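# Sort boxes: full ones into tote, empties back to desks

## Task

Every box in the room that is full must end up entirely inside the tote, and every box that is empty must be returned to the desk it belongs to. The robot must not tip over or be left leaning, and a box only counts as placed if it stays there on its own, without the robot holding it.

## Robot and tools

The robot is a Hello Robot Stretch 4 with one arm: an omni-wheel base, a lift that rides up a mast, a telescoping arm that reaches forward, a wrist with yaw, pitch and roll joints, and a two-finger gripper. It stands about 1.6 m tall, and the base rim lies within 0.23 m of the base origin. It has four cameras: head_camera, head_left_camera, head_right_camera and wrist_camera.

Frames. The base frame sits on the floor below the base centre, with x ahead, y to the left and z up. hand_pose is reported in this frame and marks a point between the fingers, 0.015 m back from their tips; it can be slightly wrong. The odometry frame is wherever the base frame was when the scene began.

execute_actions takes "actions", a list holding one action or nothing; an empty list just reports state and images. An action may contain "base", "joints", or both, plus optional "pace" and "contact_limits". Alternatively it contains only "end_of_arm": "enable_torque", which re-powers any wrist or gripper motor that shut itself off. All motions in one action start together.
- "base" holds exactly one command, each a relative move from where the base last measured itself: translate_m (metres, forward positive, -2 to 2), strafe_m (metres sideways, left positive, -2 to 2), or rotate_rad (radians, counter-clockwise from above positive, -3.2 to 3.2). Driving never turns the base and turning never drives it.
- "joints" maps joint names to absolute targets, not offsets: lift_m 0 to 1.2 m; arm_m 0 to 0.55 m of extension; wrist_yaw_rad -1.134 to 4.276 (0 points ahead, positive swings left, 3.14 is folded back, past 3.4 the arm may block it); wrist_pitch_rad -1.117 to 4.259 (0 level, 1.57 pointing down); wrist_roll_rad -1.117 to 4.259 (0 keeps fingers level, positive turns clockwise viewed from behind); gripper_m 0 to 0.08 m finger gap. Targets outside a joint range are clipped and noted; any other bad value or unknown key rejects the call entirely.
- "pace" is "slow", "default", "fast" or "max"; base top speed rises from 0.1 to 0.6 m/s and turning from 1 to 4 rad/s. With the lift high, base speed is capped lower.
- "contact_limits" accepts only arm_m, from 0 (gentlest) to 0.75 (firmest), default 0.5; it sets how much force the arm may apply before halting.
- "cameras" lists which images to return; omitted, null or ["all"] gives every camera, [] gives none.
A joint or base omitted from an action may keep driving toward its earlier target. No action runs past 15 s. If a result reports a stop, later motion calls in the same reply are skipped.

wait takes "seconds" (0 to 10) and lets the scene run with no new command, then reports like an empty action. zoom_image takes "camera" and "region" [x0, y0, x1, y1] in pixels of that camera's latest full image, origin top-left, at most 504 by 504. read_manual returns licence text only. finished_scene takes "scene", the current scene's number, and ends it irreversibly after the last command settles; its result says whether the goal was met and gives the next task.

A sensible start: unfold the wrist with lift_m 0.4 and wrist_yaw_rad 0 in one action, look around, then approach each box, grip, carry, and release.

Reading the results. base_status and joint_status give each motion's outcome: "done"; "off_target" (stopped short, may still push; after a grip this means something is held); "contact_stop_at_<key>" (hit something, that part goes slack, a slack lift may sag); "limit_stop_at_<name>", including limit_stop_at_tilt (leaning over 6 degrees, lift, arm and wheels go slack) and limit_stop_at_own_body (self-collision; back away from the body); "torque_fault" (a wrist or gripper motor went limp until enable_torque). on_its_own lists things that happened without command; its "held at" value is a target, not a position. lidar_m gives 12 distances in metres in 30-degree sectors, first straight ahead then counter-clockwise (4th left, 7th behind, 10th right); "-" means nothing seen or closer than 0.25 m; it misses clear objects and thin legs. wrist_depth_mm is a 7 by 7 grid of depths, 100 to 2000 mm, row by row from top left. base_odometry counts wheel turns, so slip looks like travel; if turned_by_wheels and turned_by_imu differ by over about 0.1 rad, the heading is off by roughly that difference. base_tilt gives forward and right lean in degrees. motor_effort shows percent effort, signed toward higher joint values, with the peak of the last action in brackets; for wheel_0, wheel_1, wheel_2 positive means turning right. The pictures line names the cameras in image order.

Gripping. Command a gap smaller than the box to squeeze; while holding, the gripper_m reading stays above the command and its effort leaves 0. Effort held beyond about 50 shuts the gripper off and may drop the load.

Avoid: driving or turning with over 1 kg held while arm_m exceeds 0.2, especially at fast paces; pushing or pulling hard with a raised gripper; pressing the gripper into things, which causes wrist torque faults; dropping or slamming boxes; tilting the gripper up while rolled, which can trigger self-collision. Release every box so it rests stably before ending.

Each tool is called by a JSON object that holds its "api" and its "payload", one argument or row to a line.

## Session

{"api": "execute_actions", "payload": {
  "actions": []
}}

Scene clock: 0.00 s.
base_odometry: x=+0.000 y=+0.000 heading=+0.000 (m, m, rad; odometry frame)
turned_by_wheels: +0.000 (rad since the last result)
turned_by_imu: +0.000 (rad since the last result)
base_tilt: forward=-0.3 right=+0.1 (deg)
lidar_m: 1.09 1.79 2.12 0.91 0.74 0.72 0.82 0.82 0.81 0.95 0.99 0.97
base_status: not commanded
joint_positions: lift_m=+0.142 arm_m=-0.002 wrist_yaw_rad=+3.090 wrist_pitch_rad=+0.015 wrist_roll_rad=+0.016 gripper_m=+0.040
joint_status: not commanded
motor_effort: lift_m=+22 arm_m=-1 wrist_yaw_rad=-1 wrist_pitch_rad=-8 wrist_roll_rad=-1 gripper_m=+0 wheel_0=+1 wheel_1=-1 wheel_2=+1 (%)
hand_pose: x=-0.0388 y=+0.0983 z=+0.3166 quat_wxyz=(+0.026, -0.007, +0.008, +1.000) (m; base frame)
wrist_depth_mm: 113 134 1118 931 809 707 640 / 107 135 1060 960 809 715 640 / 112 135 286 946 809 715 640 / 133 166 1118 960 831 715 640 / 1464 1430 1138 960 820 723 654 / 1182 1078 161 976 788 715 654 / 878 - 128 820 113 - 647
pictures: head_camera, head_left_camera, head_right_camera, wrist_camera
camera_calibration (this result's frames):
wrist_camera: T_world_to_cam=[[0.0746827, 0.997198, -0.00429985, -0.0973471], [0.0483577, -0.00792838, -0.998799, 0.374121], [-0.996034, 0.0743851, -0.0488143, 0.120962], [0, 0, 0, 1]] pos_world=[0.109661, 0.0910427, 0.379158]
Images, in order (width x height): head_camera 420x560, head_left_camera 420x672, head_right_camera 420x672, wrist_camera 616x392.

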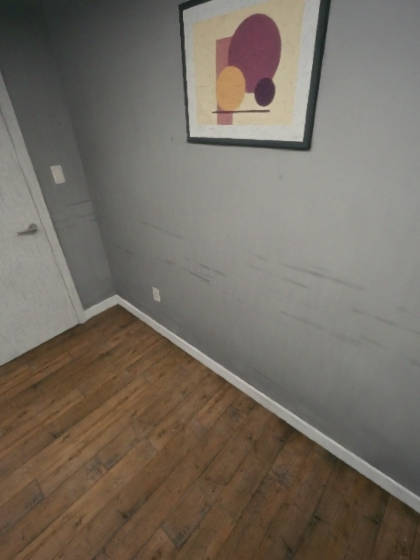

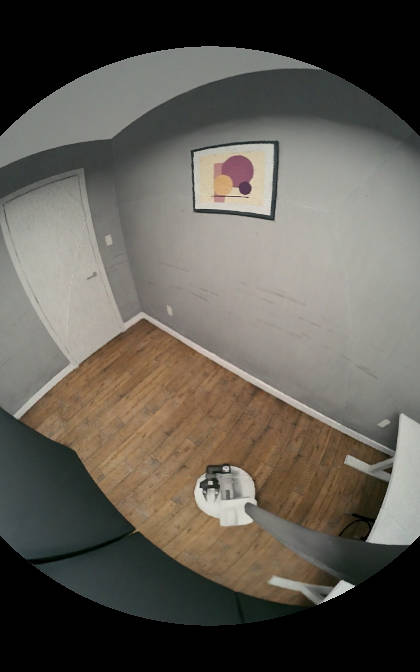

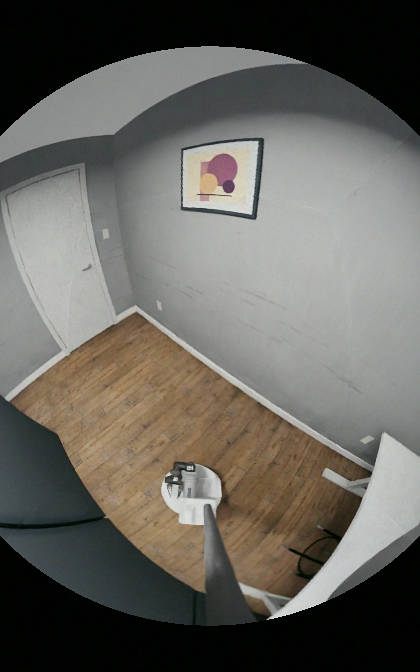

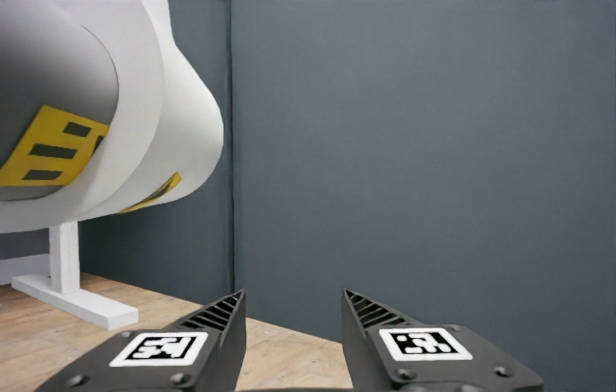

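Success. A desk is at right-behind; look.

{"api": "execute_actions", "payload": {
  "actions": [
    {"base":{"rotate_rad":-2.2}}
  ],
  "cameras": ["head_camera","head_left_camera","head_right_camera"]
}}

Scene clock: 3.20 s.
base_odometry: x=+0.000 y=+0.000 heading=-2.199 (m, m, rad; odometry frame)
turned_by_wheels: -2.199 (rad since the last result)
turned_by_imu: -2.180 (rad since the last result)
base_tilt: forward=-0.4 right=+0.2 (deg)
lidar_m: 0.80 0.88 1.00 0.97 1.04 1.53 2.10 0.97 0.74 0.72 0.78 0.81
base_status: done
joint_positions: lift_m=+0.142 arm_m=-0.002 wrist_yaw_rad=+3.090 wrist_pitch_rad=+0.015 wrist_roll_rad=+0.016 gripper_m=+0.040
joint_status: not commanded
motor_effort: lift_m=+22(22) arm_m=-2(1) wrist_yaw_rad=+1(0) wrist_pitch_rad=-6(8) wrist_roll_rad=+0(0) gripper_m=+0(1) wheel_0=+5(11) wheel_1=+5(13) wheel_2=+5(8) (%)
hand_pose: x=-0.0388 y=+0.0983 z=+0.3166 quat_wxyz=(+0.026, -0.007, +0.008, +1.000) (m; base frame)
wrist_depth_mm: 113 134 - - - 1983 1397 / 107 135 - - - - 1366 / 112 135 286 - - - 1397 / 133 166 - - - - 1366 / 1281 - - - - 1863 1397 / 1182 1182 160 1182 1078 1160 1182 / 878 - 128 820 113 - 809
pictures: head_camera, head_left_camera, head_right_camera
Images, in order (width x height): head_camera 420x560, head_left_camera 420x672, head_right_camera 420x672.

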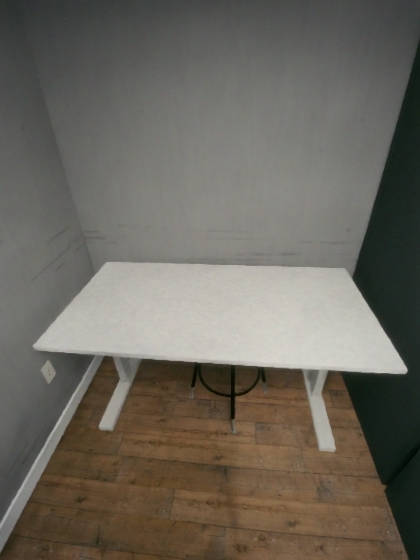

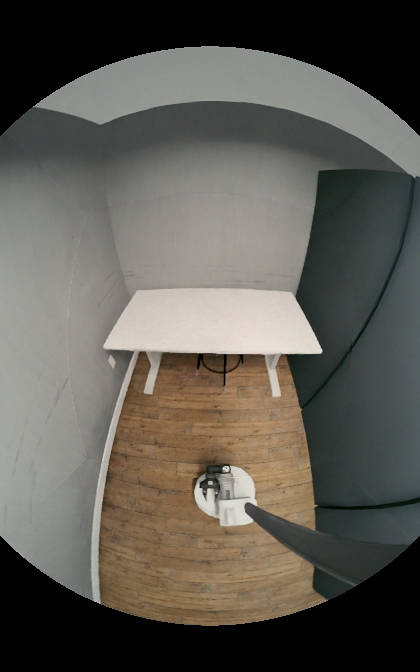

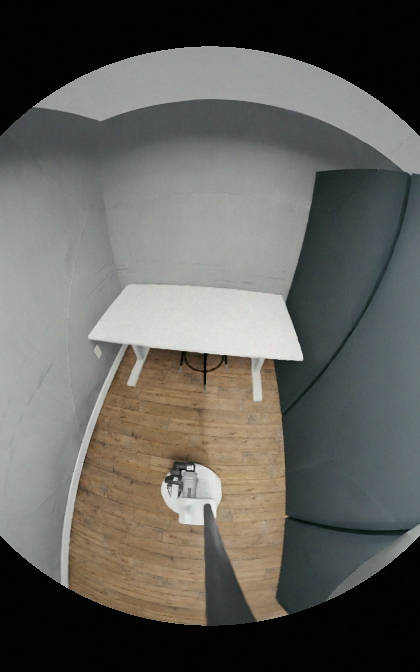

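{"api": "execute_actions", "payload": {
  "actions": [
    {"base":{"rotate_rad":3.14}}
  ],
  "cameras": []
}}

{"api": "execute_actions", "payload": {
  "actions": [
    {"base":{"translate_m":0.8}}
  ],
  "cameras": ["head_camera","head_left_camera"]
}}

Scene clock: 7.23 s.
base_odometry: x=+0.000 y=+0.000 heading=+0.940 (m, m, rad; odometry frame)
turned_by_wheels: +3.139 (rad since the last result)
turned_by_imu: +3.113 (rad since the last result)
base_tilt: forward=-0.3 right=+0.1 (deg)
lidar_m: 2.12 0.99 0.74 0.72 0.77 0.83 0.80 0.86 1.01 0.98 1.07 1.56
base_status: done
joint_positions: lift_m=+0.142 arm_m=-0.002 wrist_yaw_rad=+3.090 wrist_pitch_rad=+0.015 wrist_roll_rad=+0.016 gripper_m=+0.040
joint_status: not commanded
motor_effort: lift_m=+22(22) arm_m=-2(2) wrist_yaw_rad=+0(0) wrist_pitch_rad=-9(6) wrist_roll_rad=+0(0) gripper_m=+0(0) wheel_0=-4(11) wheel_1=-5(11) wheel_2=-3(12) (%)
hand_pose: x=-0.0387 y=+0.0983 z=+0.3166 quat_wxyz=(+0.026, -0.007, +0.008, +1.000) (m; base frame)
wrist_depth_mm: 113 134 1756 1756 1708 1281 946 / 107 134 1182 1229 1255 1255 991 / 112 135 286 1708 1756 1430 991 / 133 166 1756 1756 1756 1464 991 / 1464 1756 1756 1708 1756 1430 991 / 1182 1182 161 1078 1098 1160 976 / 878 - 128 809 113 - 809
pictures: none
No camera images: the call's "cameras" was empty. Leave "cameras" out to get every camera's image.

Scene clock: 11.40 s.
base_odometry: x=+0.471 y=+0.646 heading=+0.941 (m, m, rad; odometry frame)
turned_by_wheels: +0.001 (rad since the last result)
turned_by_imu: +0.002 (rad since the last result)
base_tilt: forward=-0.2 right=+0.2 (deg)
lidar_m: 1.31 1.43 0.69 0.65 0.70 1.05 1.60 1.40 1.07 1.04 1.13 1.35
base_status: done
joint_positions: lift_m=+0.142 arm_m=-0.002 wrist_yaw_rad=+3.090 wrist_pitch_rad=+0.015 wrist_roll_rad=+0.016 gripper_m=+0.040
joint_status: not commanded
motor_effort: lift_m=+22(22) arm_m=-2(2) wrist_yaw_rad=+0(0) wrist_pitch_rad=-7(7) wrist_roll_rad=+0(0) gripper_m=+0(0) wheel_0=+5(9) wheel_1=+6(10) wheel_2=-2(12) (%)
hand_pose: x=-0.0387 y=+0.0983 z=+0.3166 quat_wxyz=(+0.026, -0.007, +0.008, +1.000) (m; base frame)
wrist_depth_mm: 113 134 - - - 1308 891 / 107 135 - - - 1281 878 / 112 135 286 - - 1336 878 / 133 166 - - - 1308 878 / 1661 - - - 1863 1281 878 / 1205 1182 161 1182 1078 1138 878 / 878 - 128 820 113 - 809
pictures: head_camera, head_left_camera
Images, in order (width x height): head_camera 420x560, head_left_camera 420x672.

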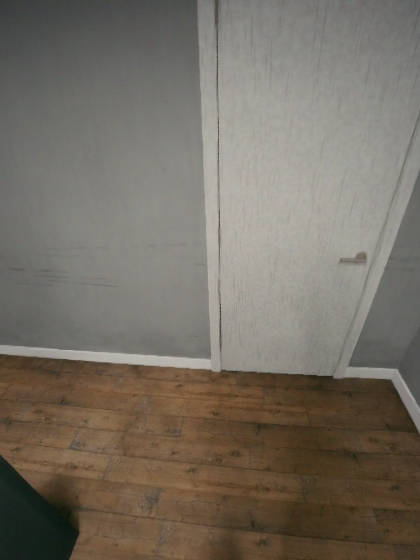

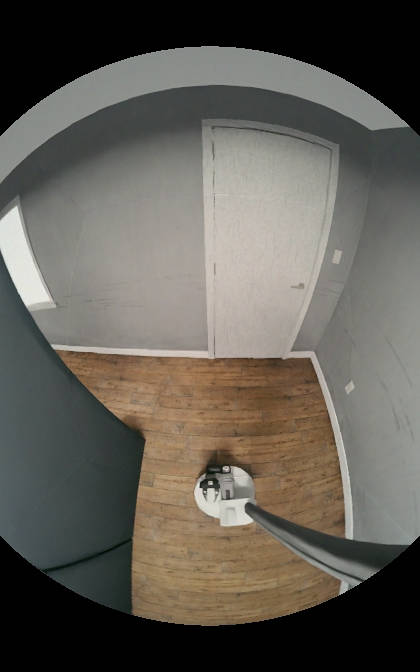

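{"api": "execute_actions", "payload": {
  "actions": [
    {"base":{"translate_m":0.85}}
  ],
  "cameras": []
}}

{"api": "execute_actions", "payload": {
  "actions": [
    {"base":{"rotate_rad":1.57}}
  ],
  "cameras": ["head_camera","head_left_camera"]
}}

Scene clock: 16.67 s.
base_odometry: x=+0.971 y=+1.333 heading=+0.941 (m, m, rad; odometry frame)
turned_by_wheels: +0.000 (rad since the last result)
turned_by_imu: +0.002 (rad since the last result)
base_tilt: forward=-0.3 right=+0.1 (deg)
lidar_m: 0.46 0.53 0.76 2.84 0.73 0.93 2.96 1.47 1.15 1.13 0.62 0.47
base_status: done
joint_positions: lift_m=+0.142 arm_m=-0.002 wrist_yaw_rad=+3.090 wrist_pitch_rad=+0.015 wrist_roll_rad=+0.016 gripper_m=+0.040
joint_status: not commanded
motor_effort: lift_m=+22(22) arm_m=-2(2) wrist_yaw_rad=-1(0) wrist_pitch_rad=-9(7) wrist_roll_rad=-1(0) gripper_m=+0(1) wheel_0=+4(10) wheel_1=+4(13) wheel_2=-3(13) (%)
hand_pose: x=-0.0387 y=+0.0983 z=+0.3166 quat_wxyz=(+0.026, -0.007, +0.008, +1.000) (m; base frame)
wrist_depth_mm: 114 134 - - - 1118 768 / 107 135 - - - 1118 768 / 112 135 286 - - 1138 768 / 133 166 - - - 1138 759 / 1756 - - - 1808 1138 778 / 1182 1182 161 1182 1078 1060 768 / 878 - 128 820 113 - 759
pictures: none
No camera images: the call's "cameras" was empty. Leave "cameras" out to get every camera's image.

Scene clock: 18.73 s.
base_odometry: x=+0.971 y=+1.333 heading=+2.510 (m, m, rad; odometry frame)
turned_by_wheels: +1.569 (rad since the last result)
turned_by_imu: +1.555 (rad since the last result)
base_tilt: forward=-0.3 right=+0.1 (deg)
lidar_m: 2.83 0.75 0.95 2.44 1.47 1.13 1.13 0.64 0.48 0.46 0.54 0.77
base_status: done
joint_positions: lift_m=+0.142 arm_m=-0.002 wrist_yaw_rad=+3.090 wrist_pitch_rad=+0.015 wrist_roll_rad=+0.016 gripper_m=+0.040
joint_status: not commanded
motor_effort: lift_m=+22(21) arm_m=-2(2) wrist_yaw_rad=+0(1) wrist_pitch_rad=-9(6) wrist_roll_rad=+0(0) gripper_m=+0(0) wheel_0=-7(10) wheel_1=-6(12) wheel_2=-4(10) (%)
hand_pose: x=-0.0387 y=+0.0983 z=+0.3166 quat_wxyz=(+0.026, -0.007, +0.008, +1.000) (m; base frame)
wrist_depth_mm: 113 134 1255 1229 1229 1229 1229 / 107 135 1255 1255 1255 1229 1255 / 112 135 286 1281 1255 1255 1281 / 133 166 1281 1255 1255 1255 1255 / 854 1255 1281 1281 1281 1255 1255 / 866 1138 161 1182 1078 1182 1160 / 809 - 128 809 113 - 798
pictures: head_camera, head_left_camera
Images, in order (width x height): head_camera 420x560, head_left_camera 420x672.

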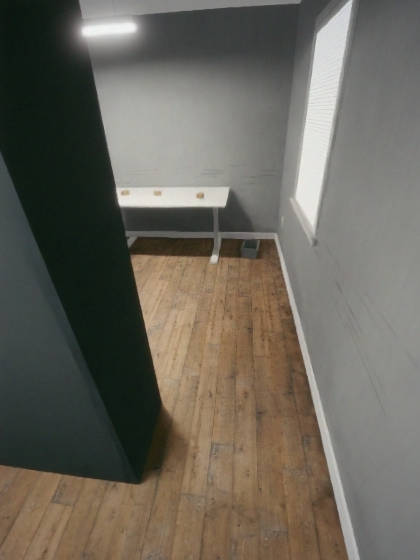

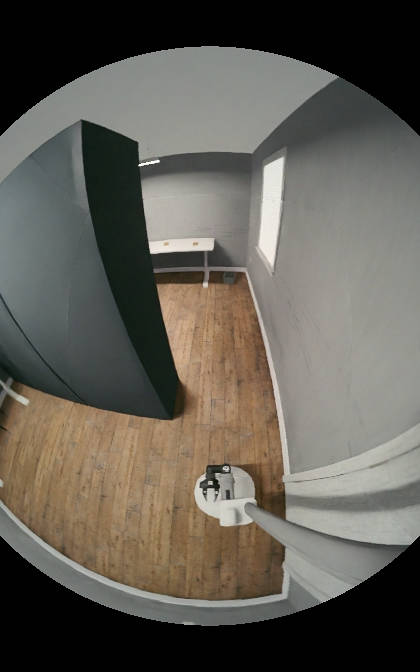

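{"api": "execute_actions", "payload": {
  "actions": [
    {"base":{"strafe_m":-0.04}}
  ],
  "cameras": []
}}

{"api": "execute_actions", "payload": {
  "actions": [
    {"base":{"translate_m":1.8},"joints":{"lift_m":0.4,"wrist_yaw_rad":0},"pace":"fast"}
  ],
  "cameras": ["head_camera","head_left_camera"]
}}

Scene clock: 21.07 s.
base_odometry: x=+0.995 y=+1.365 heading=+2.510 (m, m, rad; odometry frame)
turned_by_wheels: +0.000 (rad since the last result)
turned_by_imu: +0.000 (rad since the last result)
base_tilt: forward=-0.3 right=+0.1 (deg)
lidar_m: 2.51 0.75 0.93 2.50 1.46 1.16 1.12 0.58 0.44 0.42 0.49 0.73
base_status: done
joint_positions: lift_m=+0.142 arm_m=-0.002 wrist_yaw_rad=+3.090 wrist_pitch_rad=+0.015 wrist_roll_rad=+0.016 gripper_m=+0.040
joint_status: not commanded
motor_effort: lift_m=+21(22) arm_m=-2(2) wrist_yaw_rad=+0(1) wrist_pitch_rad=-7(8) wrist_roll_rad=+0(1) gripper_m=+0(0) wheel_0=+4(11) wheel_1=-3(14) wheel_2=+0(2) (%)
hand_pose: x=-0.0387 y=+0.0983 z=+0.3166 quat_wxyz=(+0.026, -0.007, +0.008, +1.000) (m; base frame)
wrist_depth_mm: 113 134 1255 1255 1255 1255 1255 / 107 135 1229 1255 1281 1255 1255 / 112 135 286 1255 1281 1255 1255 / 133 166 1281 1255 1255 1308 1281 / 809 1255 1308 1281 1281 1281 1255 / 809 1078 160 1182 1078 1160 1160 / 778 - 128 820 113 - 820
pictures: none
No camera images: the call's "cameras" was empty. Leave "cameras" out to get every camera's image.

Scene clock: 26.83 s.
base_odometry: x=-0.458 y=+2.427 heading=+2.511 (m, m, rad; odometry frame)
turned_by_wheels: +0.001 (rad since the last result)
turned_by_imu: +0.004 (rad since the last result)
base_tilt: forward=-0.3 right=+0.2 (deg)
lidar_m: 1.03 1.10 1.65 2.14 0.98 0.82 1.81 0.81 0.62 0.57 0.62 0.93
base_status: done
joint_positions: lift_m=+0.400 arm_m=-0.002 wrist_yaw_rad=+0.000 wrist_pitch_rad=+0.015 wrist_roll_rad=+0.016 gripper_m=+0.040
joint_status: all done
motor_effort: lift_m=+23(25) arm_m=-2(2) wrist_yaw_rad=-1(7) wrist_pitch_rad=-7(6) wrist_roll_rad=-1(0) gripper_m=+1(0) wheel_0=+3(11) wheel_1=+5(10) wheel_2=-1(17) (%)
hand_pose: x=+0.3818 y=-0.0874 z=+0.5748 quat_wxyz=(+1.000, +0.008, +0.008, +0.000) (m; base frame)
wrist_depth_mm: 1661 1618 1618 1576 1576 1464 960 / 1661 1661 1618 1576 1576 1464 976 / 1160 1160 1138 1618 1576 1464 960 / 1708 1708 1661 1661 1618 1464 960 / 1756 1661 1661 1661 1618 1464 976 / 1708 1661 161 1661 1618 1366 960 / 1464 - 128 1366 113 - 917
pictures: head_camera, head_left_camera
Images, in order (width x height): head_camera 420x560, head_left_camera 420x672.

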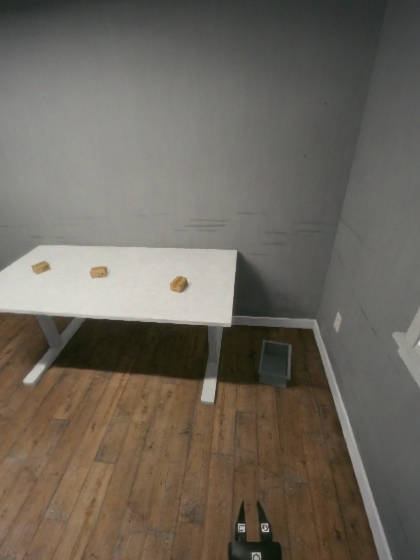

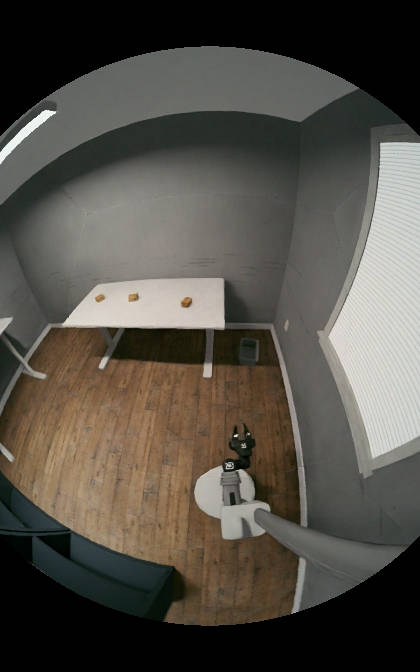

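{"api": "execute_actions", "payload": {
  "actions": [
    {"base":{"rotate_rad":-0.07},"joints":{"lift_m":0.95,"wrist_pitch_rad":1.57,"gripper_m":0.08}}
  ],
  "cameras": []
}}

{"api": "execute_actions", "payload": {
  "actions": [
    {"base":{"strafe_m":0.385}}
  ],
  "cameras": []
}}

{"api": "execute_actions", "payload": {
  "actions": [
    {"base":{"translate_m":0.65},"joints":{"arm_m":0.3}}
  ],
  "cameras": ["head_camera","wrist_camera"]
}}

Scene clock: 34.43 s.
base_odometry: x=-0.458 y=+2.427 heading=+2.442 (m, m, rad; odometry frame)
turned_by_wheels: -0.069 (rad since the last result)
turned_by_imu: -0.068 (rad since the last result)
base_tilt: forward=-0.3 right=+0.1 (deg)
lidar_m: 1.02 1.07 1.53 2.33 1.01 0.82 2.25 0.89 0.64 0.59 0.60 0.86
base_status: done
joint_positions: lift_m=+0.950 arm_m=-0.002 wrist_yaw_rad=+0.000 wrist_pitch_rad=+1.570 wrist_roll_rad=+0.016 gripper_m=+0.080
joint_status: all done
motor_effort: lift_m=+24(25) arm_m=-2(2) wrist_yaw_rad=+0(1) wrist_pitch_rad=-1(3) wrist_roll_rad=+0(1) gripper_m=+2(1) wheel_0=+6(7) wheel_1=+6(8) wheel_2=+4(8) (%)
hand_pose: x=+0.1693 y=-0.0874 z=+0.9153 quat_wxyz=(+0.707, +0.006, +0.707, -0.006) (m; base frame)
wrist_depth_mm: 1042 1060 1060 1078 1078 1078 798 / 1042 1060 1078 1060 1098 1078 798 / 1060 1060 1078 1078 1078 1098 798 / 1060 1060 1060 1078 1078 1098 798 / 1060 1060 854 878 1098 1098 788 / 1060 1078 854 866 1078 1008 778 / - 114 866 878 1098 - -
pictures: none
No camera images: the call's "cameras" was empty. Leave "cameras" out to get every camera's image.

Scene clock: 37.03 s.
base_odometry: x=-0.706 y=+2.133 heading=+2.442 (m, m, rad; odometry frame)
turned_by_wheels: +0.000 (rad since the last result)
turned_by_imu: +0.000 (rad since the last result)
base_tilt: forward=-0.4 right=+0.1 (deg)
lidar_m: 1.03 1.10 1.52 1.93 1.02 0.76 0.71 1.39 1.04 0.96 1.02 1.08
base_status: done
joint_positions: lift_m=+0.950 arm_m=-0.002 wrist_yaw_rad=+0.000 wrist_pitch_rad=+1.570 wrist_roll_rad=+0.016 gripper_m=+0.080
joint_status: not commanded
motor_effort: lift_m=+23(24) arm_m=-2(2) wrist_yaw_rad=+0(0) wrist_pitch_rad=+1(0) wrist_roll_rad=+0(1) gripper_m=+3(2) wheel_0=-4(14) wheel_1=+4(14) wheel_2=+0(0) (%)
hand_pose: x=+0.1693 y=-0.0874 z=+0.9154 quat_wxyz=(+0.707, +0.006, +0.707, -0.006) (m; base frame)
wrist_depth_mm: 1042 1042 1060 1060 1078 1078 1098 / 1060 1060 1060 1078 1078 1098 1098 / 1060 1078 1078 1078 1098 1098 1098 / 1078 1060 1078 1078 1098 1098 1118 / 1078 1078 854 878 1098 1098 1098 / 1060 1078 866 866 1098 1118 1118 / - 114 866 866 1098 - -
pictures: none
No camera images: the call's "cameras" was empty. Leave "cameras" out to get every camera's image.

Scene clock: 40.70 s.
base_odometry: x=-1.203 y=+2.551 heading=+2.442 (m, m, rad; odometry frame)
turned_by_wheels: +0.000 (rad since the last result)
turned_by_imu: +0.002 (rad since the last result)
base_tilt: forward=-0.3 right=+0.1 (deg)
lidar_m: 0.38 0.41 0.56 1.91 1.92 1.43 1.37 1.44 1.01 0.97 0.85 0.41
base_status: done
joint_positions: lift_m=+0.950 arm_m=+0.299 wrist_yaw_rad=+0.000 wrist_pitch_rad=+1.570 wrist_roll_rad=+0.016 gripper_m=+0.080
joint_status: all done
motor_effort: lift_m=+23(23) arm_m=+5(5) wrist_yaw_rad=-2(0) wrist_pitch_rad=-1(2) wrist_roll_rad=+0(0) gripper_m=+2(2) wheel_0=+4(10) wheel_1=+5(10) wheel_2=-4(13) (%)
hand_pose: x=+0.4703 y=-0.0874 z=+0.9154 quat_wxyz=(+0.707, +0.006, +0.707, -0.006) (m; base frame)
wrist_depth_mm: 330 334 336 289 342 345 347 / 332 336 336 340 342 347 349 / 334 336 338 342 343 347 349 / 336 338 342 343 347 351 351 / 338 342 343 347 349 351 353 / 340 340 345 347 349 353 355 / - 114 854 866 349 - -
pictures: head_camera, wrist_camera
camera_calibration (this result's frames):
wrist_camera: T_world_to_cam=[[-0.00450938, -0.999724, 0.0230524, -0.109983], [-0.999453, 0.00526075, 0.032638, 0.49588], [-0.0327503, -0.0228926, -0.999201, 1.07956], [0, 0, 0, 1]] pos_world=[0.530469, -0.0878475, 1.06505]
Images, in order (width x height): head_camera 420x560, wrist_camera 616x392.

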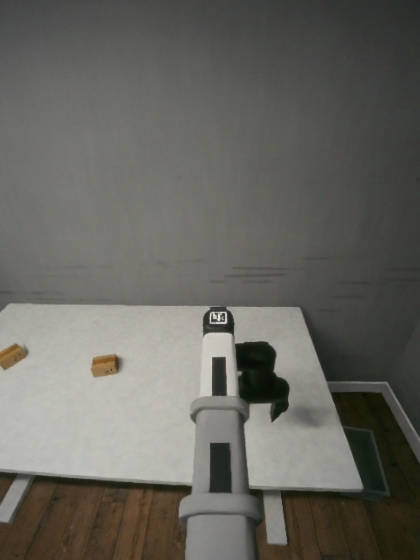

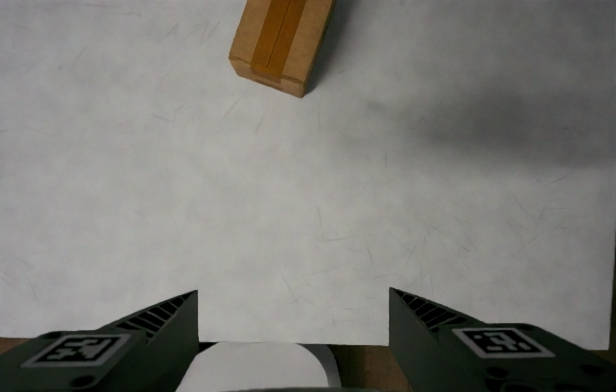

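{"api": "execute_actions", "payload": {
  "actions": [
    {"joints":{"arm_m":0.483,"lift_m":0.86,"wrist_roll_rad":0.396}}
  ],
  "cameras": ["wrist_camera"]
}}

Scene clock: 44.33 s.
base_odometry: x=-1.203 y=+2.551 heading=+2.442 (m, m, rad; odometry frame)
turned_by_wheels: +0.000 (rad since the last result)
turned_by_imu: +0.000 (rad since the last result)
base_tilt: forward=-0.3 right=+0.1 (deg)
lidar_m: 0.38 0.40 0.58 1.92 1.97 1.43 1.38 1.44 1.02 0.98 0.87 0.40
base_status: not commanded
joint_positions: lift_m=+0.860 arm_m=+0.482 wrist_yaw_rad=+0.000 wrist_pitch_rad=+1.570 wrist_roll_rad=+0.396 gripper_m=+0.080
joint_status: all done
motor_effort: lift_m=+19(22) arm_m=+5(4) wrist_yaw_rad=-1(0) wrist_pitch_rad=-1(0) wrist_roll_rad=+1(2) gripper_m=+2(2) wheel_0=+3(4) wheel_1=+5(5) wheel_2=-4(4) (%)
hand_pose: x=+0.6532 y=-0.0874 z=+0.8258 quat_wxyz=(+0.694, +0.139, +0.693, -0.139) (m; base frame)
wrist_depth_mm: 243 246 247 249 252 253 255 / 246 247 248 251 252 254 256 / 247 248 249 252 253 254 257 / 247 249 251 252 254 256 258 / 248 249 252 203 256 258 259 / 250 251 203 204 256 258 260 / - 114 204 206 257 - -
pictures: wrist_camera
camera_calibration (this result's frames):
wrist_camera: T_world_to_cam=[[-0.374415, -0.926981, 0.0228004, 0.141115], [-0.926444, 0.375004, 0.0327615, 0.666197], [-0.0389195, -0.00885691, -0.999203, 1.00122], [0, 0, 0, 1]] pos_world=[0.708997, -0.110148, 0.975383]
Images, in order (width x height): wrist_camera 616x392.

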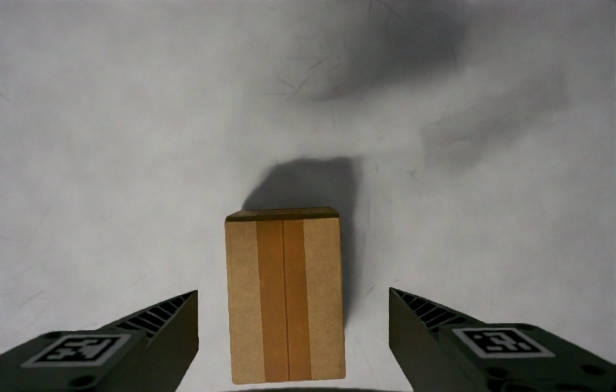

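{"api": "execute_actions", "payload": {
  "actions": [
    {"base":{"strafe_m":0.005},"joints":{"lift_m":0.825,"arm_m":0.485}}
  ],
  "cameras": ["wrist_camera"]
}}

Scene clock: 46.90 s.
base_odometry: x=-1.207 y=+2.547 heading=+2.442 (m, m, rad; odometry frame)
turned_by_wheels: +0.000 (rad since the last result)
turned_by_imu: +0.001 (rad since the last result)
base_tilt: forward=-0.3 right=+0.2 (deg)
lidar_m: 0.37 0.42 0.57 1.91 1.93 1.42 1.38 1.46 1.04 0.98 0.85 0.41
base_status: done
joint_positions: lift_m=+0.825 arm_m=+0.484 wrist_yaw_rad=+0.000 wrist_pitch_rad=+1.570 wrist_roll_rad=+0.396 gripper_m=+0.080
joint_status: all done
motor_effort: lift_m=+18(16) arm_m=+5(5) wrist_yaw_rad=+0(1) wrist_pitch_rad=+0(0) wrist_roll_rad=+1(1) gripper_m=+2(3) wheel_0=+3(10) wheel_1=+1(11) wheel_2=+0(0) (%)
hand_pose: x=+0.6552 y=-0.0874 z=+0.7908 quat_wxyz=(+0.694, +0.139, +0.693, -0.139) (m; base frame)
wrist_depth_mm: 211 211 213 214 216 217 219 / 211 212 214 216 217 219 220 / 211 213 215 216 218 220 221 / 213 214 216 216 220 221 222 / 213 215 216 167 220 222 223 / 215 216 168 168 169 222 224 / - 114 169 169 170 - -
pictures: wrist_camera
camera_calibration (this result's frames):
wrist_camera: T_world_to_cam=[[-0.374527, -0.926936, 0.0228015, 0.142734], [-0.926399, 0.375116, 0.0327643, 0.669165], [-0.0389236, -0.0088522, -0.999203, 0.966354], [0, 0, 0, 1]] pos_world=[0.710985, -0.110155, 0.940404]
Images, in order (width x height): wrist_camera 616x392.

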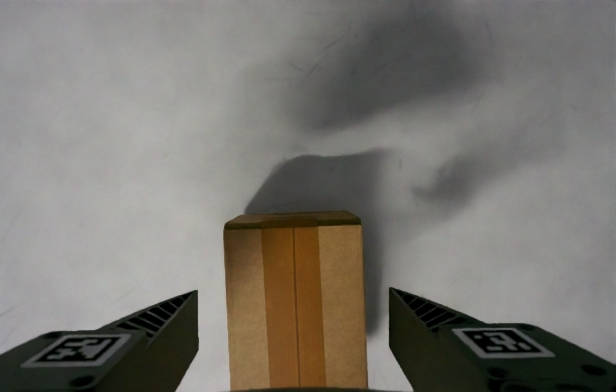

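{"api": "execute_actions", "payload": {
  "actions": [
    {"joints":{"lift_m":0.787},"pace":"slow"}
  ],
  "cameras": []
}}

{"api": "execute_actions", "payload": {
  "actions": [
    {"joints":{"gripper_m":0.04}}
  ],
  "cameras": []
}}

{"api": "execute_actions", "payload": {
  "actions": [
    {"joints":{"lift_m":0.89,"arm_m":0.4}}
  ],
  "cameras": []
}}

{"api": "execute_actions", "payload": {
  "actions": [
    {"joints":{"wrist_pitch_rad":0.0,"wrist_roll_rad":0.016}}
  ],
  "cameras": ["wrist_camera"]
}}

{"api": "execute_actions", "payload": {
  "actions": [],
  "cameras": []
}}

Scene clock: 49.63 s.
base_odometry: x=-1.207 y=+2.547 heading=+2.442 (m, m, rad; odometry frame)
turned_by_wheels: +0.000 (rad since the last result)
turned_by_imu: +0.000 (rad since the last result)
base_tilt: forward=-0.2 right=+0.2 (deg)
lidar_m: 0.36 0.43 0.58 1.91 1.94 1.42 1.39 1.42 1.02 0.98 0.85 0.40
base_status: not commanded
joint_positions: lift_m=+0.787 arm_m=+0.484 wrist_yaw_rad=+0.000 wrist_pitch_rad=+1.570 wrist_roll_rad=+0.396 gripper_m=+0.080
joint_status: all done
motor_effort: lift_m=+18(21) arm_m=+5(5) wrist_yaw_rad=+0(1) wrist_pitch_rad=-2(0) wrist_roll_rad=+1(1) gripper_m=+2(2) wheel_0=+3(2) wheel_1=+2(2) wheel_2=+0(0) (%)
hand_pose: x=+0.6552 y=-0.0874 z=+0.7528 quat_wxyz=(+0.694, +0.139, +0.693, -0.139) (m; base frame)
wrist_depth_mm: 173 175 176 177 178 179 180 / 174 176 176 177 179 180 181 / 175 176 177 178 180 181 182 / 175 176 178 179 181 182 182 / 176 177 132 130 182 183 183 / 177 178 129 130 132 183 185 / - 114 130 131 132 - -
pictures: none
No camera images: the call's "cameras" was empty. Leave "cameras" out to get every camera's image.

Scene clock: 50.63 s.
base_odometry: x=-1.207 y=+2.547 heading=+2.442 (m, m, rad; odometry frame)
turned_by_wheels: +0.000 (rad since the last result)
turned_by_imu: +0.000 (rad since the last result)
base_tilt: forward=-0.2 right=+0.1 (deg)
lidar_m: 0.38 0.40 0.59 1.91 1.96 1.44 1.38 1.41 1.01 0.99 0.86 0.40
base_status: not commanded
joint_positions: lift_m=+0.787 arm_m=+0.484 wrist_yaw_rad=+0.000 wrist_pitch_rad=+1.570 wrist_roll_rad=+0.396 gripper_m=+0.059
joint_status: gripper_m off_target (ended at +0.059, target +0.040)
on_its_own: gripper_m is held at +0.054, not at your +0.040, by its contact guard: the fingers met something
motor_effort: lift_m=+18(18) arm_m=+5(5) wrist_yaw_rad=-1(1) wrist_pitch_rad=+0(0) wrist_roll_rad=+1(1) gripper_m=-38(39) wheel_0=+3(3) wheel_1=+1(2) wheel_2=+0(0) (%)
hand_pose: x=+0.6552 y=-0.0874 z=+0.7528 quat_wxyz=(+0.694, +0.139, +0.693, -0.139) (m; base frame)
wrist_depth_mm: 173 174 176 177 178 180 180 / 174 175 176 177 179 180 181 / 174 176 177 178 180 181 182 / 175 177 178 179 180 181 183 / 176 177 132 130 181 182 184 / 177 178 129 130 132 183 185 / 177 - 130 131 131 - -
pictures: none
No camera images: the call's "cameras" was empty. Leave "cameras" out to get every camera's image.

Scene clock: 52.10 s.
base_odometry: x=-1.207 y=+2.547 heading=+2.442 (m, m, rad; odometry frame)
turned_by_wheels: +0.000 (rad since the last result)
turned_by_imu: +0.000 (rad since the last result)
base_tilt: forward=-0.3 right=+0.2 (deg)
lidar_m: 0.37 0.41 0.59 1.92 1.92 1.44 1.38 1.41 1.01 0.98 0.86 0.41
base_status: not commanded
joint_positions: lift_m=+0.890 arm_m=+0.401 wrist_yaw_rad=+0.000 wrist_pitch_rad=+1.570 wrist_roll_rad=+0.396 gripper_m=+0.059
joint_status: all done
on_its_own: gripper_m is held at +0.054, not at your +0.040, by its contact guard: the fingers met something
motor_effort: lift_m=+25(26) arm_m=-4(4) wrist_yaw_rad=+0(2) wrist_pitch_rad=-2(1) wrist_roll_rad=+1(1) gripper_m=-39(39) wheel_0=+3(3) wheel_1=+1(1) wheel_2=+0(0) (%)
hand_pose: x=+0.5718 y=-0.0874 z=+0.8552 quat_wxyz=(+0.693, +0.139, +0.693, -0.139) (m; base frame)
wrist_depth_mm: 272 273 277 277 281 283 283 / 273 276 277 278 282 283 286 / 274 277 278 281 282 285 286 / 276 277 281 282 285 286 289 / 277 279 131 129 285 289 289 / 279 279 129 130 132 289 290 / 279 - 130 131 131 - 293
pictures: none
No camera images: the call's "cameras" was empty. Leave "cameras" out to get every camera's image.

Scene clock: 53.57 s.
base_odometry: x=-1.207 y=+2.547 heading=+2.442 (m, m, rad; odometry frame)
turned_by_wheels: +0.000 (rad since the last result)
turned_by_imu: +0.000 (rad since the last result)
base_tilt: forward=-0.4 right=+0.1 (deg)
lidar_m: 0.38 0.41 0.58 1.91 1.95 1.42 1.37 1.44 1.03 0.98 0.86 0.40
base_status: not commanded
joint_positions: lift_m=+0.890 arm_m=+0.401 wrist_yaw_rad=+0.000 wrist_pitch_rad=+0.005 wrist_roll_rad=+0.016 gripper_m=+0.059
joint_status: all done
on_its_own: gripper_m is held at +0.054, not at your +0.040, by its contact guard: the fingers met something
motor_effort: lift_m=+25(25) arm_m=-4(4) wrist_yaw_rad=+0(0) wrist_pitch_rad=-15(19) wrist_roll_rad=-2(7) gripper_m=-39(38) wheel_0=+2(3) wheel_1=+1(1) wheel_2=+0(0) (%)
hand_pose: x=+0.7843 y=-0.0874 z=+1.0668 quat_wxyz=(+1.000, +0.008, +0.003, +0.000) (m; base frame)
wrist_depth_mm: 539 544 539 544 544 549 554 / 544 544 549 549 549 549 549 / 549 549 549 549 559 554 554 / 554 554 554 549 554 554 554 / 554 554 131 130 559 564 559 / 554 559 129 130 132 564 564 / 564 - 130 131 131 - 564
pictures: wrist_camera
camera_calibration (this result's frames):
wrist_camera: T_world_to_cam=[[-0.0230467, -0.999723, -0.00468362, -0.067922], [-0.0387647, 0.00557497, -0.999233, 1.15213], [0.998983, -0.0228474, -0.0388824, -0.592542], [0, 0, 0, 1]] pos_world=[0.635036, -0.0878643, 1.12789]
Images, in order (width x height): wrist_camera 616x392.

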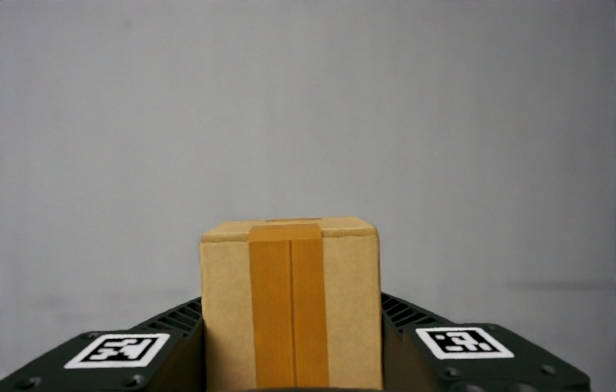

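Scene clock: 53.57 s.
base_odometry: x=-1.207 y=+2.547 heading=+2.442 (m, m, rad; odometry frame)
turned_by_wheels: +0.000 (rad since the last result)
turned_by_imu: +0.000 (rad since the last result)
base_tilt: forward=-0.4 right=+0.1 (deg)
lidar_m: 0.38 0.41 0.58 1.91 1.95 1.42 1.37 1.44 1.03 0.98 0.86 0.40
base_status: not commanded
joint_positions: lift_m=+0.890 arm_m=+0.401 wrist_yaw_rad=+0.000 wrist_pitch_rad=+0.005 wrist_roll_rad=+0.016 gripper_m=+0.059
joint_status: all done
on_its_own: gripper_m is held at +0.054, not at your +0.040, by its contact guard: the fingers met something
motor_effort: lift_m=+25(25) arm_m=-4(4) wrist_yaw_rad=+0(0) wrist_pitch_rad=-15(19) wrist_roll_rad=-2(7) gripper_m=-39(38) wheel_0=+2(3) wheel_1=+1(1) wheel_2=+0(0) (%)
hand_pose: x=+0.7843 y=-0.0874 z=+1.0668 quat_wxyz=(+1.000, +0.008, +0.003, +0.000) (m; base frame)
wrist_depth_mm: 539 544 539 544 544 549 554 / 544 544 549 549 549 549 549 / 549 549 549 549 559 554 554 / 554 554 554 549 554 554 554 / 554 554 131 130 559 564 559 / 554 559 129 130 132 564 564 / 564 - 130 131 131 - 564
pictures: none
No camera images: the call's "cameras" was empty. Leave "cameras" out to get every camera's image.

{"api": "execute_actions", "payload": {
  "actions": [
    {"base":{"translate_m":-0.05},"joints":{"arm_m":0.0,"wrist_pitch_rad":1.57}}
  ],
  "cameras": []
}}

{"api": "execute_actions", "payload": {
  "actions": [
    {"base":{"strafe_m":-0.58},"joints":{"lift_m":0.5}}
  ],
  "cameras": ["head_camera"]
}}

{"api": "execute_actions", "payload": {
  "actions": [
    {"joints":{"arm_m":0.35}}
  ],
  "cameras": ["head_camera","wrist_camera"]
}}

Scene clock: 58.10 s.
base_odometry: x=-1.168 y=+2.515 heading=+2.442 (m, m, rad; odometry frame)
turned_by_wheels: -0.001 (rad since the last result)
turned_by_imu: -0.001 (rad since the last result)
base_tilt: forward=-0.3 right=+0.2 (deg)
lidar_m: 0.43 0.46 0.63 1.90 1.84 1.39 1.33 1.41 1.02 0.99 0.88 0.46
base_status: done
joint_positions: lift_m=+0.890 arm_m=+0.001 wrist_yaw_rad=+0.000 wrist_pitch_rad=+1.570 wrist_roll_rad=+0.016 gripper_m=+0.059
joint_status: all done
on_its_own: gripper_m is held at +0.054, not at your +0.040, by its contact guard: the fingers met something
motor_effort: lift_m=+24(25) arm_m=-4(4) wrist_yaw_rad=+1(2) wrist_pitch_rad=+0(15) wrist_roll_rad=-1(1) gripper_m=-39(38) wheel_0=-5(10) wheel_1=-5(10) wheel_2=+1(10) (%)
hand_pose: x=+0.1718 y=-0.0874 z=+0.8553 quat_wxyz=(+0.707, +0.006, +0.707, -0.006) (m; base frame)
wrist_depth_mm: 991 991 1008 1008 1008 1008 1008 / 991 976 1008 1008 1008 1025 1042 / 1008 991 1008 1008 1025 1025 1042 / 1008 1008 991 1025 1025 1025 1042 / 1008 1008 131 130 1042 1042 1060 / 1025 1008 129 130 132 1060 1060 / 1008 - 130 131 131 - 1060
pictures: none
No camera images: the call's "cameras" was empty. Leave "cameras" out to get every camera's image.

Scene clock: 61.37 s.
base_odometry: x=-0.795 y=+2.959 heading=+2.442 (m, m, rad; odometry frame)
turned_by_wheels: +0.000 (rad since the last result)
turned_by_imu: +0.000 (rad since the last result)
base_tilt: forward=-0.3 right=+0.1 (deg)
lidar_m: 0.62 0.47 0.63 2.50 1.89 1.44 1.62 0.58 0.42 0.39 0.42 0.65
base_status: done
joint_positions: lift_m=+0.500 arm_m=+0.001 wrist_yaw_rad=+0.000 wrist_pitch_rad=+1.570 wrist_roll_rad=+0.016 gripper_m=+0.059
joint_status: all done
on_its_own: gripper_m is held at +0.054, not at your +0.040, by its contact guard: the fingers met something
motor_effort: lift_m=+20(25) arm_m=-4(4) wrist_yaw_rad=-2(0) wrist_pitch_rad=+1(1) wrist_roll_rad=+0(1) gripper_m=-38(38) wheel_0=+3(12) wheel_1=-5(13) wheel_2=+0(1) (%)
hand_pose: x=+0.1718 y=-0.0874 z=+0.4657 quat_wxyz=(+0.707, +0.006, +0.707, -0.006) (m; base frame)
wrist_depth_mm: 591 603 603 615 615 627 539 / 603 609 615 621 621 634 535 / 603 609 615 621 621 627 535 / 603 609 615 621 627 627 535 / 609 404 131 130 627 634 535 / 609 402 129 130 132 634 535 / 508 - 130 131 131 - 500
pictures: head_camera
Images, in order (width x height): head_camera 420x560.

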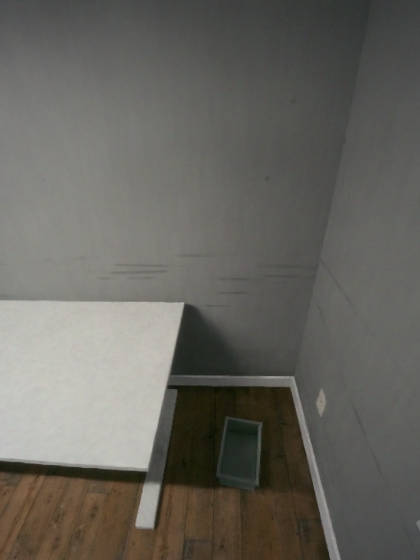

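Scene clock: 63.53 s.
base_odometry: x=-0.795 y=+2.959 heading=+2.442 (m, m, rad; odometry frame)
turned_by_wheels: +0.000 (rad since the last result)
turned_by_imu: +0.000 (rad since the last result)
base_tilt: forward=-0.3 right=+0.1 (deg)
lidar_m: 0.64 0.47 0.62 2.49 1.87 1.45 1.61 0.58 0.40 0.39 0.42 0.65
base_status: not commanded
joint_positions: lift_m=+0.500 arm_m=+0.349 wrist_yaw_rad=+0.000 wrist_pitch_rad=+1.570 wrist_roll_rad=+0.016 gripper_m=+0.059
joint_status: all done
on_its_own: gripper_m is held at +0.054, not at your +0.040, by its contact guard: the fingers met something
motor_effort: lift_m=+20(20) arm_m=+5(6) wrist_yaw_rad=-2(0) wrist_pitch_rad=+0(1) wrist_roll_rad=+0(1) gripper_m=-38(38) wheel_0=+3(3) wheel_1=-5(4) wheel_2=+0(1) (%)
hand_pose: x=+0.5203 y=-0.0874 z=+0.4657 quat_wxyz=(+0.707, +0.006, +0.707, -0.006) (m; base frame)
wrist_depth_mm: 591 603 603 603 609 621 544 / 597 603 603 609 621 621 544 / 597 609 609 609 621 627 544 / 597 609 615 621 621 627 544 / 603 609 131 130 627 627 539 / 609 615 129 130 132 627 539 / 609 - 130 131 131 - 508
pictures: head_camera, wrist_camera
camera_calibration (this result's frames):
wrist_camera: T_world_to_cam=[[-0.00424105, -0.999725, 0.0230519, -0.0995292], [-0.99946, 0.00498903, 0.0324877, 0.560584], [-0.0325937, -0.0229017, -0.999206, 0.631723], [0, 0, 0, 1]] pos_world=[0.580449, -0.0878311, 0.615304]
Images, in order (width x height): head_camera 420x560, wrist_camera 616x392.

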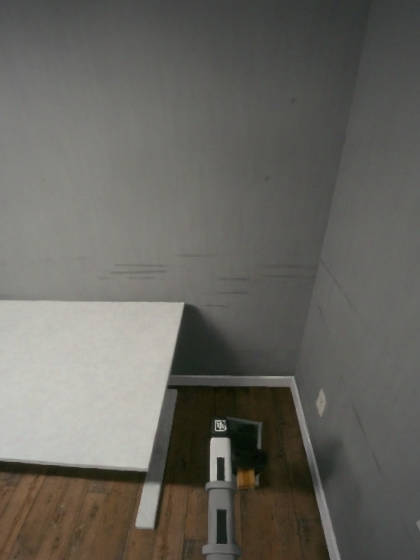

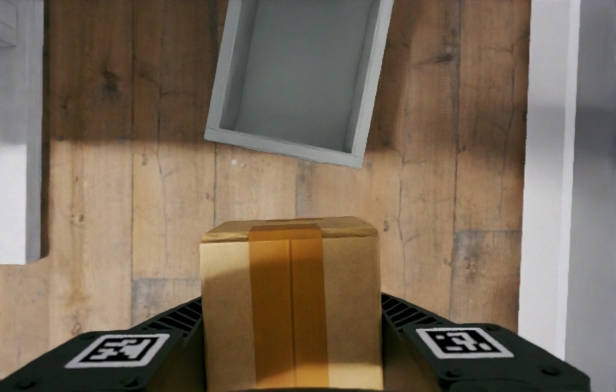

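{"api": "execute_actions", "payload": {
  "actions": [
    {"base":{"translate_m":0.12},"joints":{"arm_m":0.405,"wrist_roll_rad":0.206,"lift_m":0.35}}
  ],
  "cameras": ["wrist_camera"]
}}

Scene clock: 67.17 s.
base_odometry: x=-0.887 y=+3.036 heading=+2.442 (m, m, rad; odometry frame)
turned_by_wheels: +0.001 (rad since the last result)
turned_by_imu: +0.001 (rad since the last result)
base_tilt: forward=-0.2 right=+0.1 (deg)
lidar_m: 0.49 0.36 0.45 1.42 2.04 1.55 1.66 0.59 0.42 0.40 0.44 0.49
base_status: done
joint_positions: lift_m=+0.350 arm_m=+0.404 wrist_yaw_rad=+0.000 wrist_pitch_rad=+1.570 wrist_roll_rad=+0.206 gripper_m=+0.059
joint_status: all done
on_its_own: gripper_m is held at +0.054, not at your +0.040, by its contact guard: the fingers met something
motor_effort: lift_m=+20(18) arm_m=+4(4) wrist_yaw_rad=-1(1) wrist_pitch_rad=+0(1) wrist_roll_rad=+1(3) gripper_m=-39(38) wheel_0=+4(9) wheel_1=+6(11) wheel_2=-2(12) (%)
hand_pose: x=+0.5753 y=-0.0874 z=+0.3157 quat_wxyz=(+0.704, +0.073, +0.703, -0.072) (m; base frame)
wrist_depth_mm: 449 452 343 368 368 466 469 / 449 455 433 459 445 466 469 / 452 455 433 459 442 469 469 / 452 455 436 459 445 473 477 / 455 462 131 130 347 477 477 / 459 459 129 130 132 477 480 / 462 - 130 131 131 - 484
pictures: wrist_camera
camera_calibration (this result's frames):
wrist_camera: T_world_to_cam=[[-0.192665, -0.980997, 0.0229246, 0.0142339], [-0.980584, 0.193349, 0.0327255, 0.625948], [-0.036536, -0.0161745, -0.999201, 0.486506], [0, 0, 0, 1]] pos_world=[0.634312, -0.0991938, 0.465307]
Images, in order (width x height): wrist_camera 616x392.

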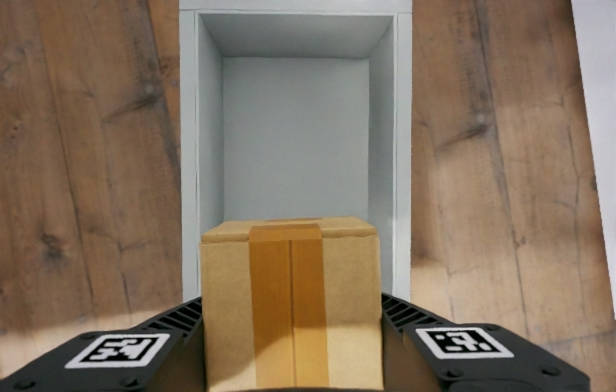

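{"api": "execute_actions", "payload": {
  "actions": [
    {"joints":{"arm_m":0.412,"lift_m":0.17}}
  ],
  "cameras": ["wrist_camera","head_camera"]
}}

Scene clock: 69.97 s.
base_odometry: x=-0.887 y=+3.036 heading=+2.442 (m, m, rad; odometry frame)
turned_by_wheels: +0.000 (rad since the last result)
turned_by_imu: +0.000 (rad since the last result)
base_tilt: forward=-0.3 right=+0.2 (deg)
lidar_m: 0.51 0.38 0.44 1.43 2.03 1.56 1.65 0.58 0.42 0.40 0.43 0.65
base_status: not commanded
joint_positions: lift_m=+0.170 arm_m=+0.411 wrist_yaw_rad=+0.000 wrist_pitch_rad=+1.570 wrist_roll_rad=+0.206 gripper_m=+0.059
joint_status: all done
on_its_own: gripper_m is held at +0.054, not at your +0.040, by its contact guard: the fingers met something
motor_effort: lift_m=+20(19) arm_m=+5(5) wrist_yaw_rad=+0(0) wrist_pitch_rad=-2(1) wrist_roll_rad=+1(1) gripper_m=-38(39) wheel_0=+3(4) wheel_1=+6(6) wheel_2=-2(2) (%)
hand_pose: x=+0.5822 y=-0.0874 z=+0.1357 quat_wxyz=(+0.704, +0.073, +0.703, -0.073) (m; base frame)
wrist_depth_mm: 271 195 274 276 276 181 283 / 272 195 274 277 277 181 286 / 273 195 276 278 279 181 289 / 276 195 277 279 281 182 289 / 277 195 131 130 273 182 290 / 278 181 129 130 132 171 293 / 278 - 130 131 131 - 293
pictures: head_camera, wrist_camera
camera_calibration (this result's frames):
wrist_camera: T_world_to_cam=[[-0.19274, -0.980982, 0.0229404, 0.0197422], [-0.980566, 0.193425, 0.0328058, 0.638639], [-0.0366191, -0.0161716, -0.999198, 0.306952], [0, 0, 0, 1]] pos_world=[0.641274, -0.0991984, 0.285302]
Images, in order (width x height): head_camera 420x560, wrist_camera 616x392.

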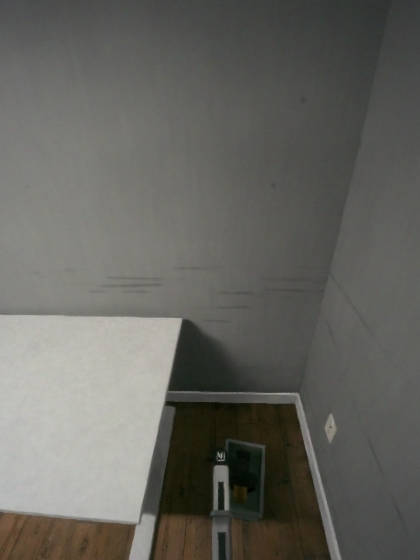

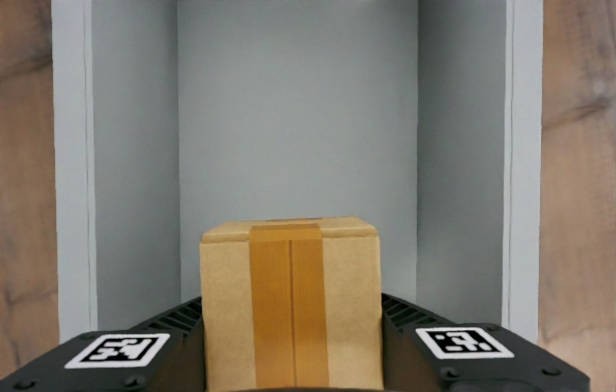

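{"api": "execute_actions", "payload": {
  "actions": [
    {"joints":{"lift_m":0.076},"pace":"slow"}
  ],
  "cameras": []
}}

{"api": "execute_actions", "payload": {
  "actions": [
    {"joints":{"gripper_m":0.075}}
  ],
  "cameras": []
}}

{"api": "execute_actions", "payload": {
  "actions": [
    {"joints":{"lift_m":0.4}}
  ],
  "cameras": ["wrist_camera"]
}}

Scene clock: 73.33 s.
base_odometry: x=-0.887 y=+3.036 heading=+2.442 (m, m, rad; odometry frame)
turned_by_wheels: +0.000 (rad since the last result)
turned_by_imu: +0.000 (rad since the last result)
base_tilt: forward=-0.2 right=+0.2 (deg)
lidar_m: 0.74 0.37 0.45 1.41 2.05 1.55 1.63 0.58 0.41 0.39 0.43 0.65
base_status: not commanded
joint_positions: lift_m=+0.076 arm_m=+0.411 wrist_yaw_rad=+0.000 wrist_pitch_rad=+1.570 wrist_roll_rad=+0.206 gripper_m=+0.059
joint_status: all done
on_its_own: gripper_m is held at +0.054, not at your +0.040, by its contact guard: the fingers met something
motor_effort: lift_m=+19(20) arm_m=+5(5) wrist_yaw_rad=+0(0) wrist_pitch_rad=+1(1) wrist_roll_rad=+1(0) gripper_m=-38(38) wheel_0=+4(4) wheel_1=+6(6) wheel_2=-1(1) (%)
hand_pose: x=+0.5822 y=-0.0874 z=+0.0417 quat_wxyz=(+0.704, +0.073, +0.703, -0.073) (m; base frame)
wrist_depth_mm: 127 180 180 182 184 181 139 / 127 180 181 183 184 181 139 / 126 181 182 184 185 181 140 / 126 182 183 184 186 182 140 / 127 182 131 130 187 182 140 / 126 181 129 130 131 171 140 / 115 - 130 131 131 - -
pictures: none
No camera images: the call's "cameras" was empty. Leave "cameras" out to get every camera's image.

Scene clock: 74.17 s.
base_odometry: x=-0.887 y=+3.036 heading=+2.442 (m, m, rad; odometry frame)
turned_by_wheels: +0.000 (rad since the last result)
turned_by_imu: +0.000 (rad since the last result)
base_tilt: forward=-0.4 right=+0.1 (deg)
lidar_m: 0.72 0.38 0.44 1.42 2.02 1.55 1.64 0.56 0.40 0.40 0.43 0.66
base_status: not commanded
joint_positions: lift_m=+0.076 arm_m=+0.411 wrist_yaw_rad=+0.000 wrist_pitch_rad=+1.570 wrist_roll_rad=+0.206 gripper_m=+0.075
joint_status: all done
motor_effort: lift_m=+20(19) arm_m=+4(5) wrist_yaw_rad=+0(0) wrist_pitch_rad=+2(0) wrist_roll_rad=+2(1) gripper_m=+3(41) wheel_0=+4(4) wheel_1=+6(6) wheel_2=-2(2) (%)
hand_pose: x=+0.5822 y=-0.0874 z=+0.0417 quat_wxyz=(+0.704, +0.073, +0.703, -0.073) (m; base frame)
wrist_depth_mm: 127 180 181 182 184 181 139 / 127 181 182 183 185 181 139 / 127 182 183 184 186 181 139 / 126 183 184 185 186 182 140 / 127 183 137 136 187 182 140 / 126 169 136 136 145 170 136 / - 107 136 137 138 - -
pictures: none
No camera images: the call's "cameras" was empty. Leave "cameras" out to get every camera's image.

Scene clock: 76.53 s.
base_odometry: x=-0.887 y=+3.036 heading=+2.442 (m, m, rad; odometry frame)
turned_by_wheels: +0.000 (rad since the last result)
turned_by_imu: +0.000 (rad since the last result)
base_tilt: forward=-0.3 right=+0.1 (deg)
lidar_m: 0.51 0.37 0.44 1.40 2.04 1.55 1.65 0.57 0.41 0.40 0.43 0.48
base_status: not commanded
joint_positions: lift_m=+0.400 arm_m=+0.411 wrist_yaw_rad=+0.000 wrist_pitch_rad=+1.570 wrist_roll_rad=+0.206 gripper_m=+0.075
joint_status: all done
motor_effort: lift_m=+24(26) arm_m=+5(4) wrist_yaw_rad=-1(1) wrist_pitch_rad=-2(1) wrist_roll_rad=+1(1) gripper_m=+2(2) wheel_0=+3(4) wheel_1=+6(6) wheel_2=-2(1) (%)
hand_pose: x=+0.5822 y=-0.0874 z=+0.3653 quat_wxyz=(+0.704, +0.073, +0.703, -0.073) (m; base frame)
wrist_depth_mm: 500 504 504 407 512 517 484 / 500 508 504 512 512 521 500 / 504 504 508 512 512 521 521 / 508 508 508 512 512 525 525 / 508 512 512 517 517 530 530 / 512 512 415 455 165 530 535 / - 107 525 521 145 - -
pictures: wrist_camera
camera_calibration (this result's frames):
wrist_camera: T_world_to_cam=[[-0.19274, -0.980982, 0.0229404, 0.0144752], [-0.980566, 0.193426, 0.0328058, 0.63111], [-0.0366191, -0.0161716, -0.999198, 0.536417], [0, 0, 0, 1]] pos_world=[0.641279, -0.0991985, 0.514951]
Images, in order (width x height): wrist_camera 616x392.

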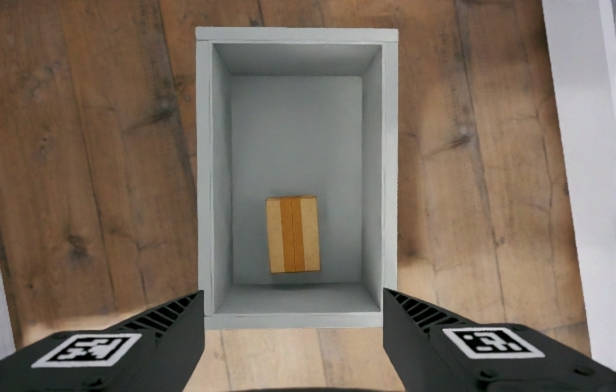

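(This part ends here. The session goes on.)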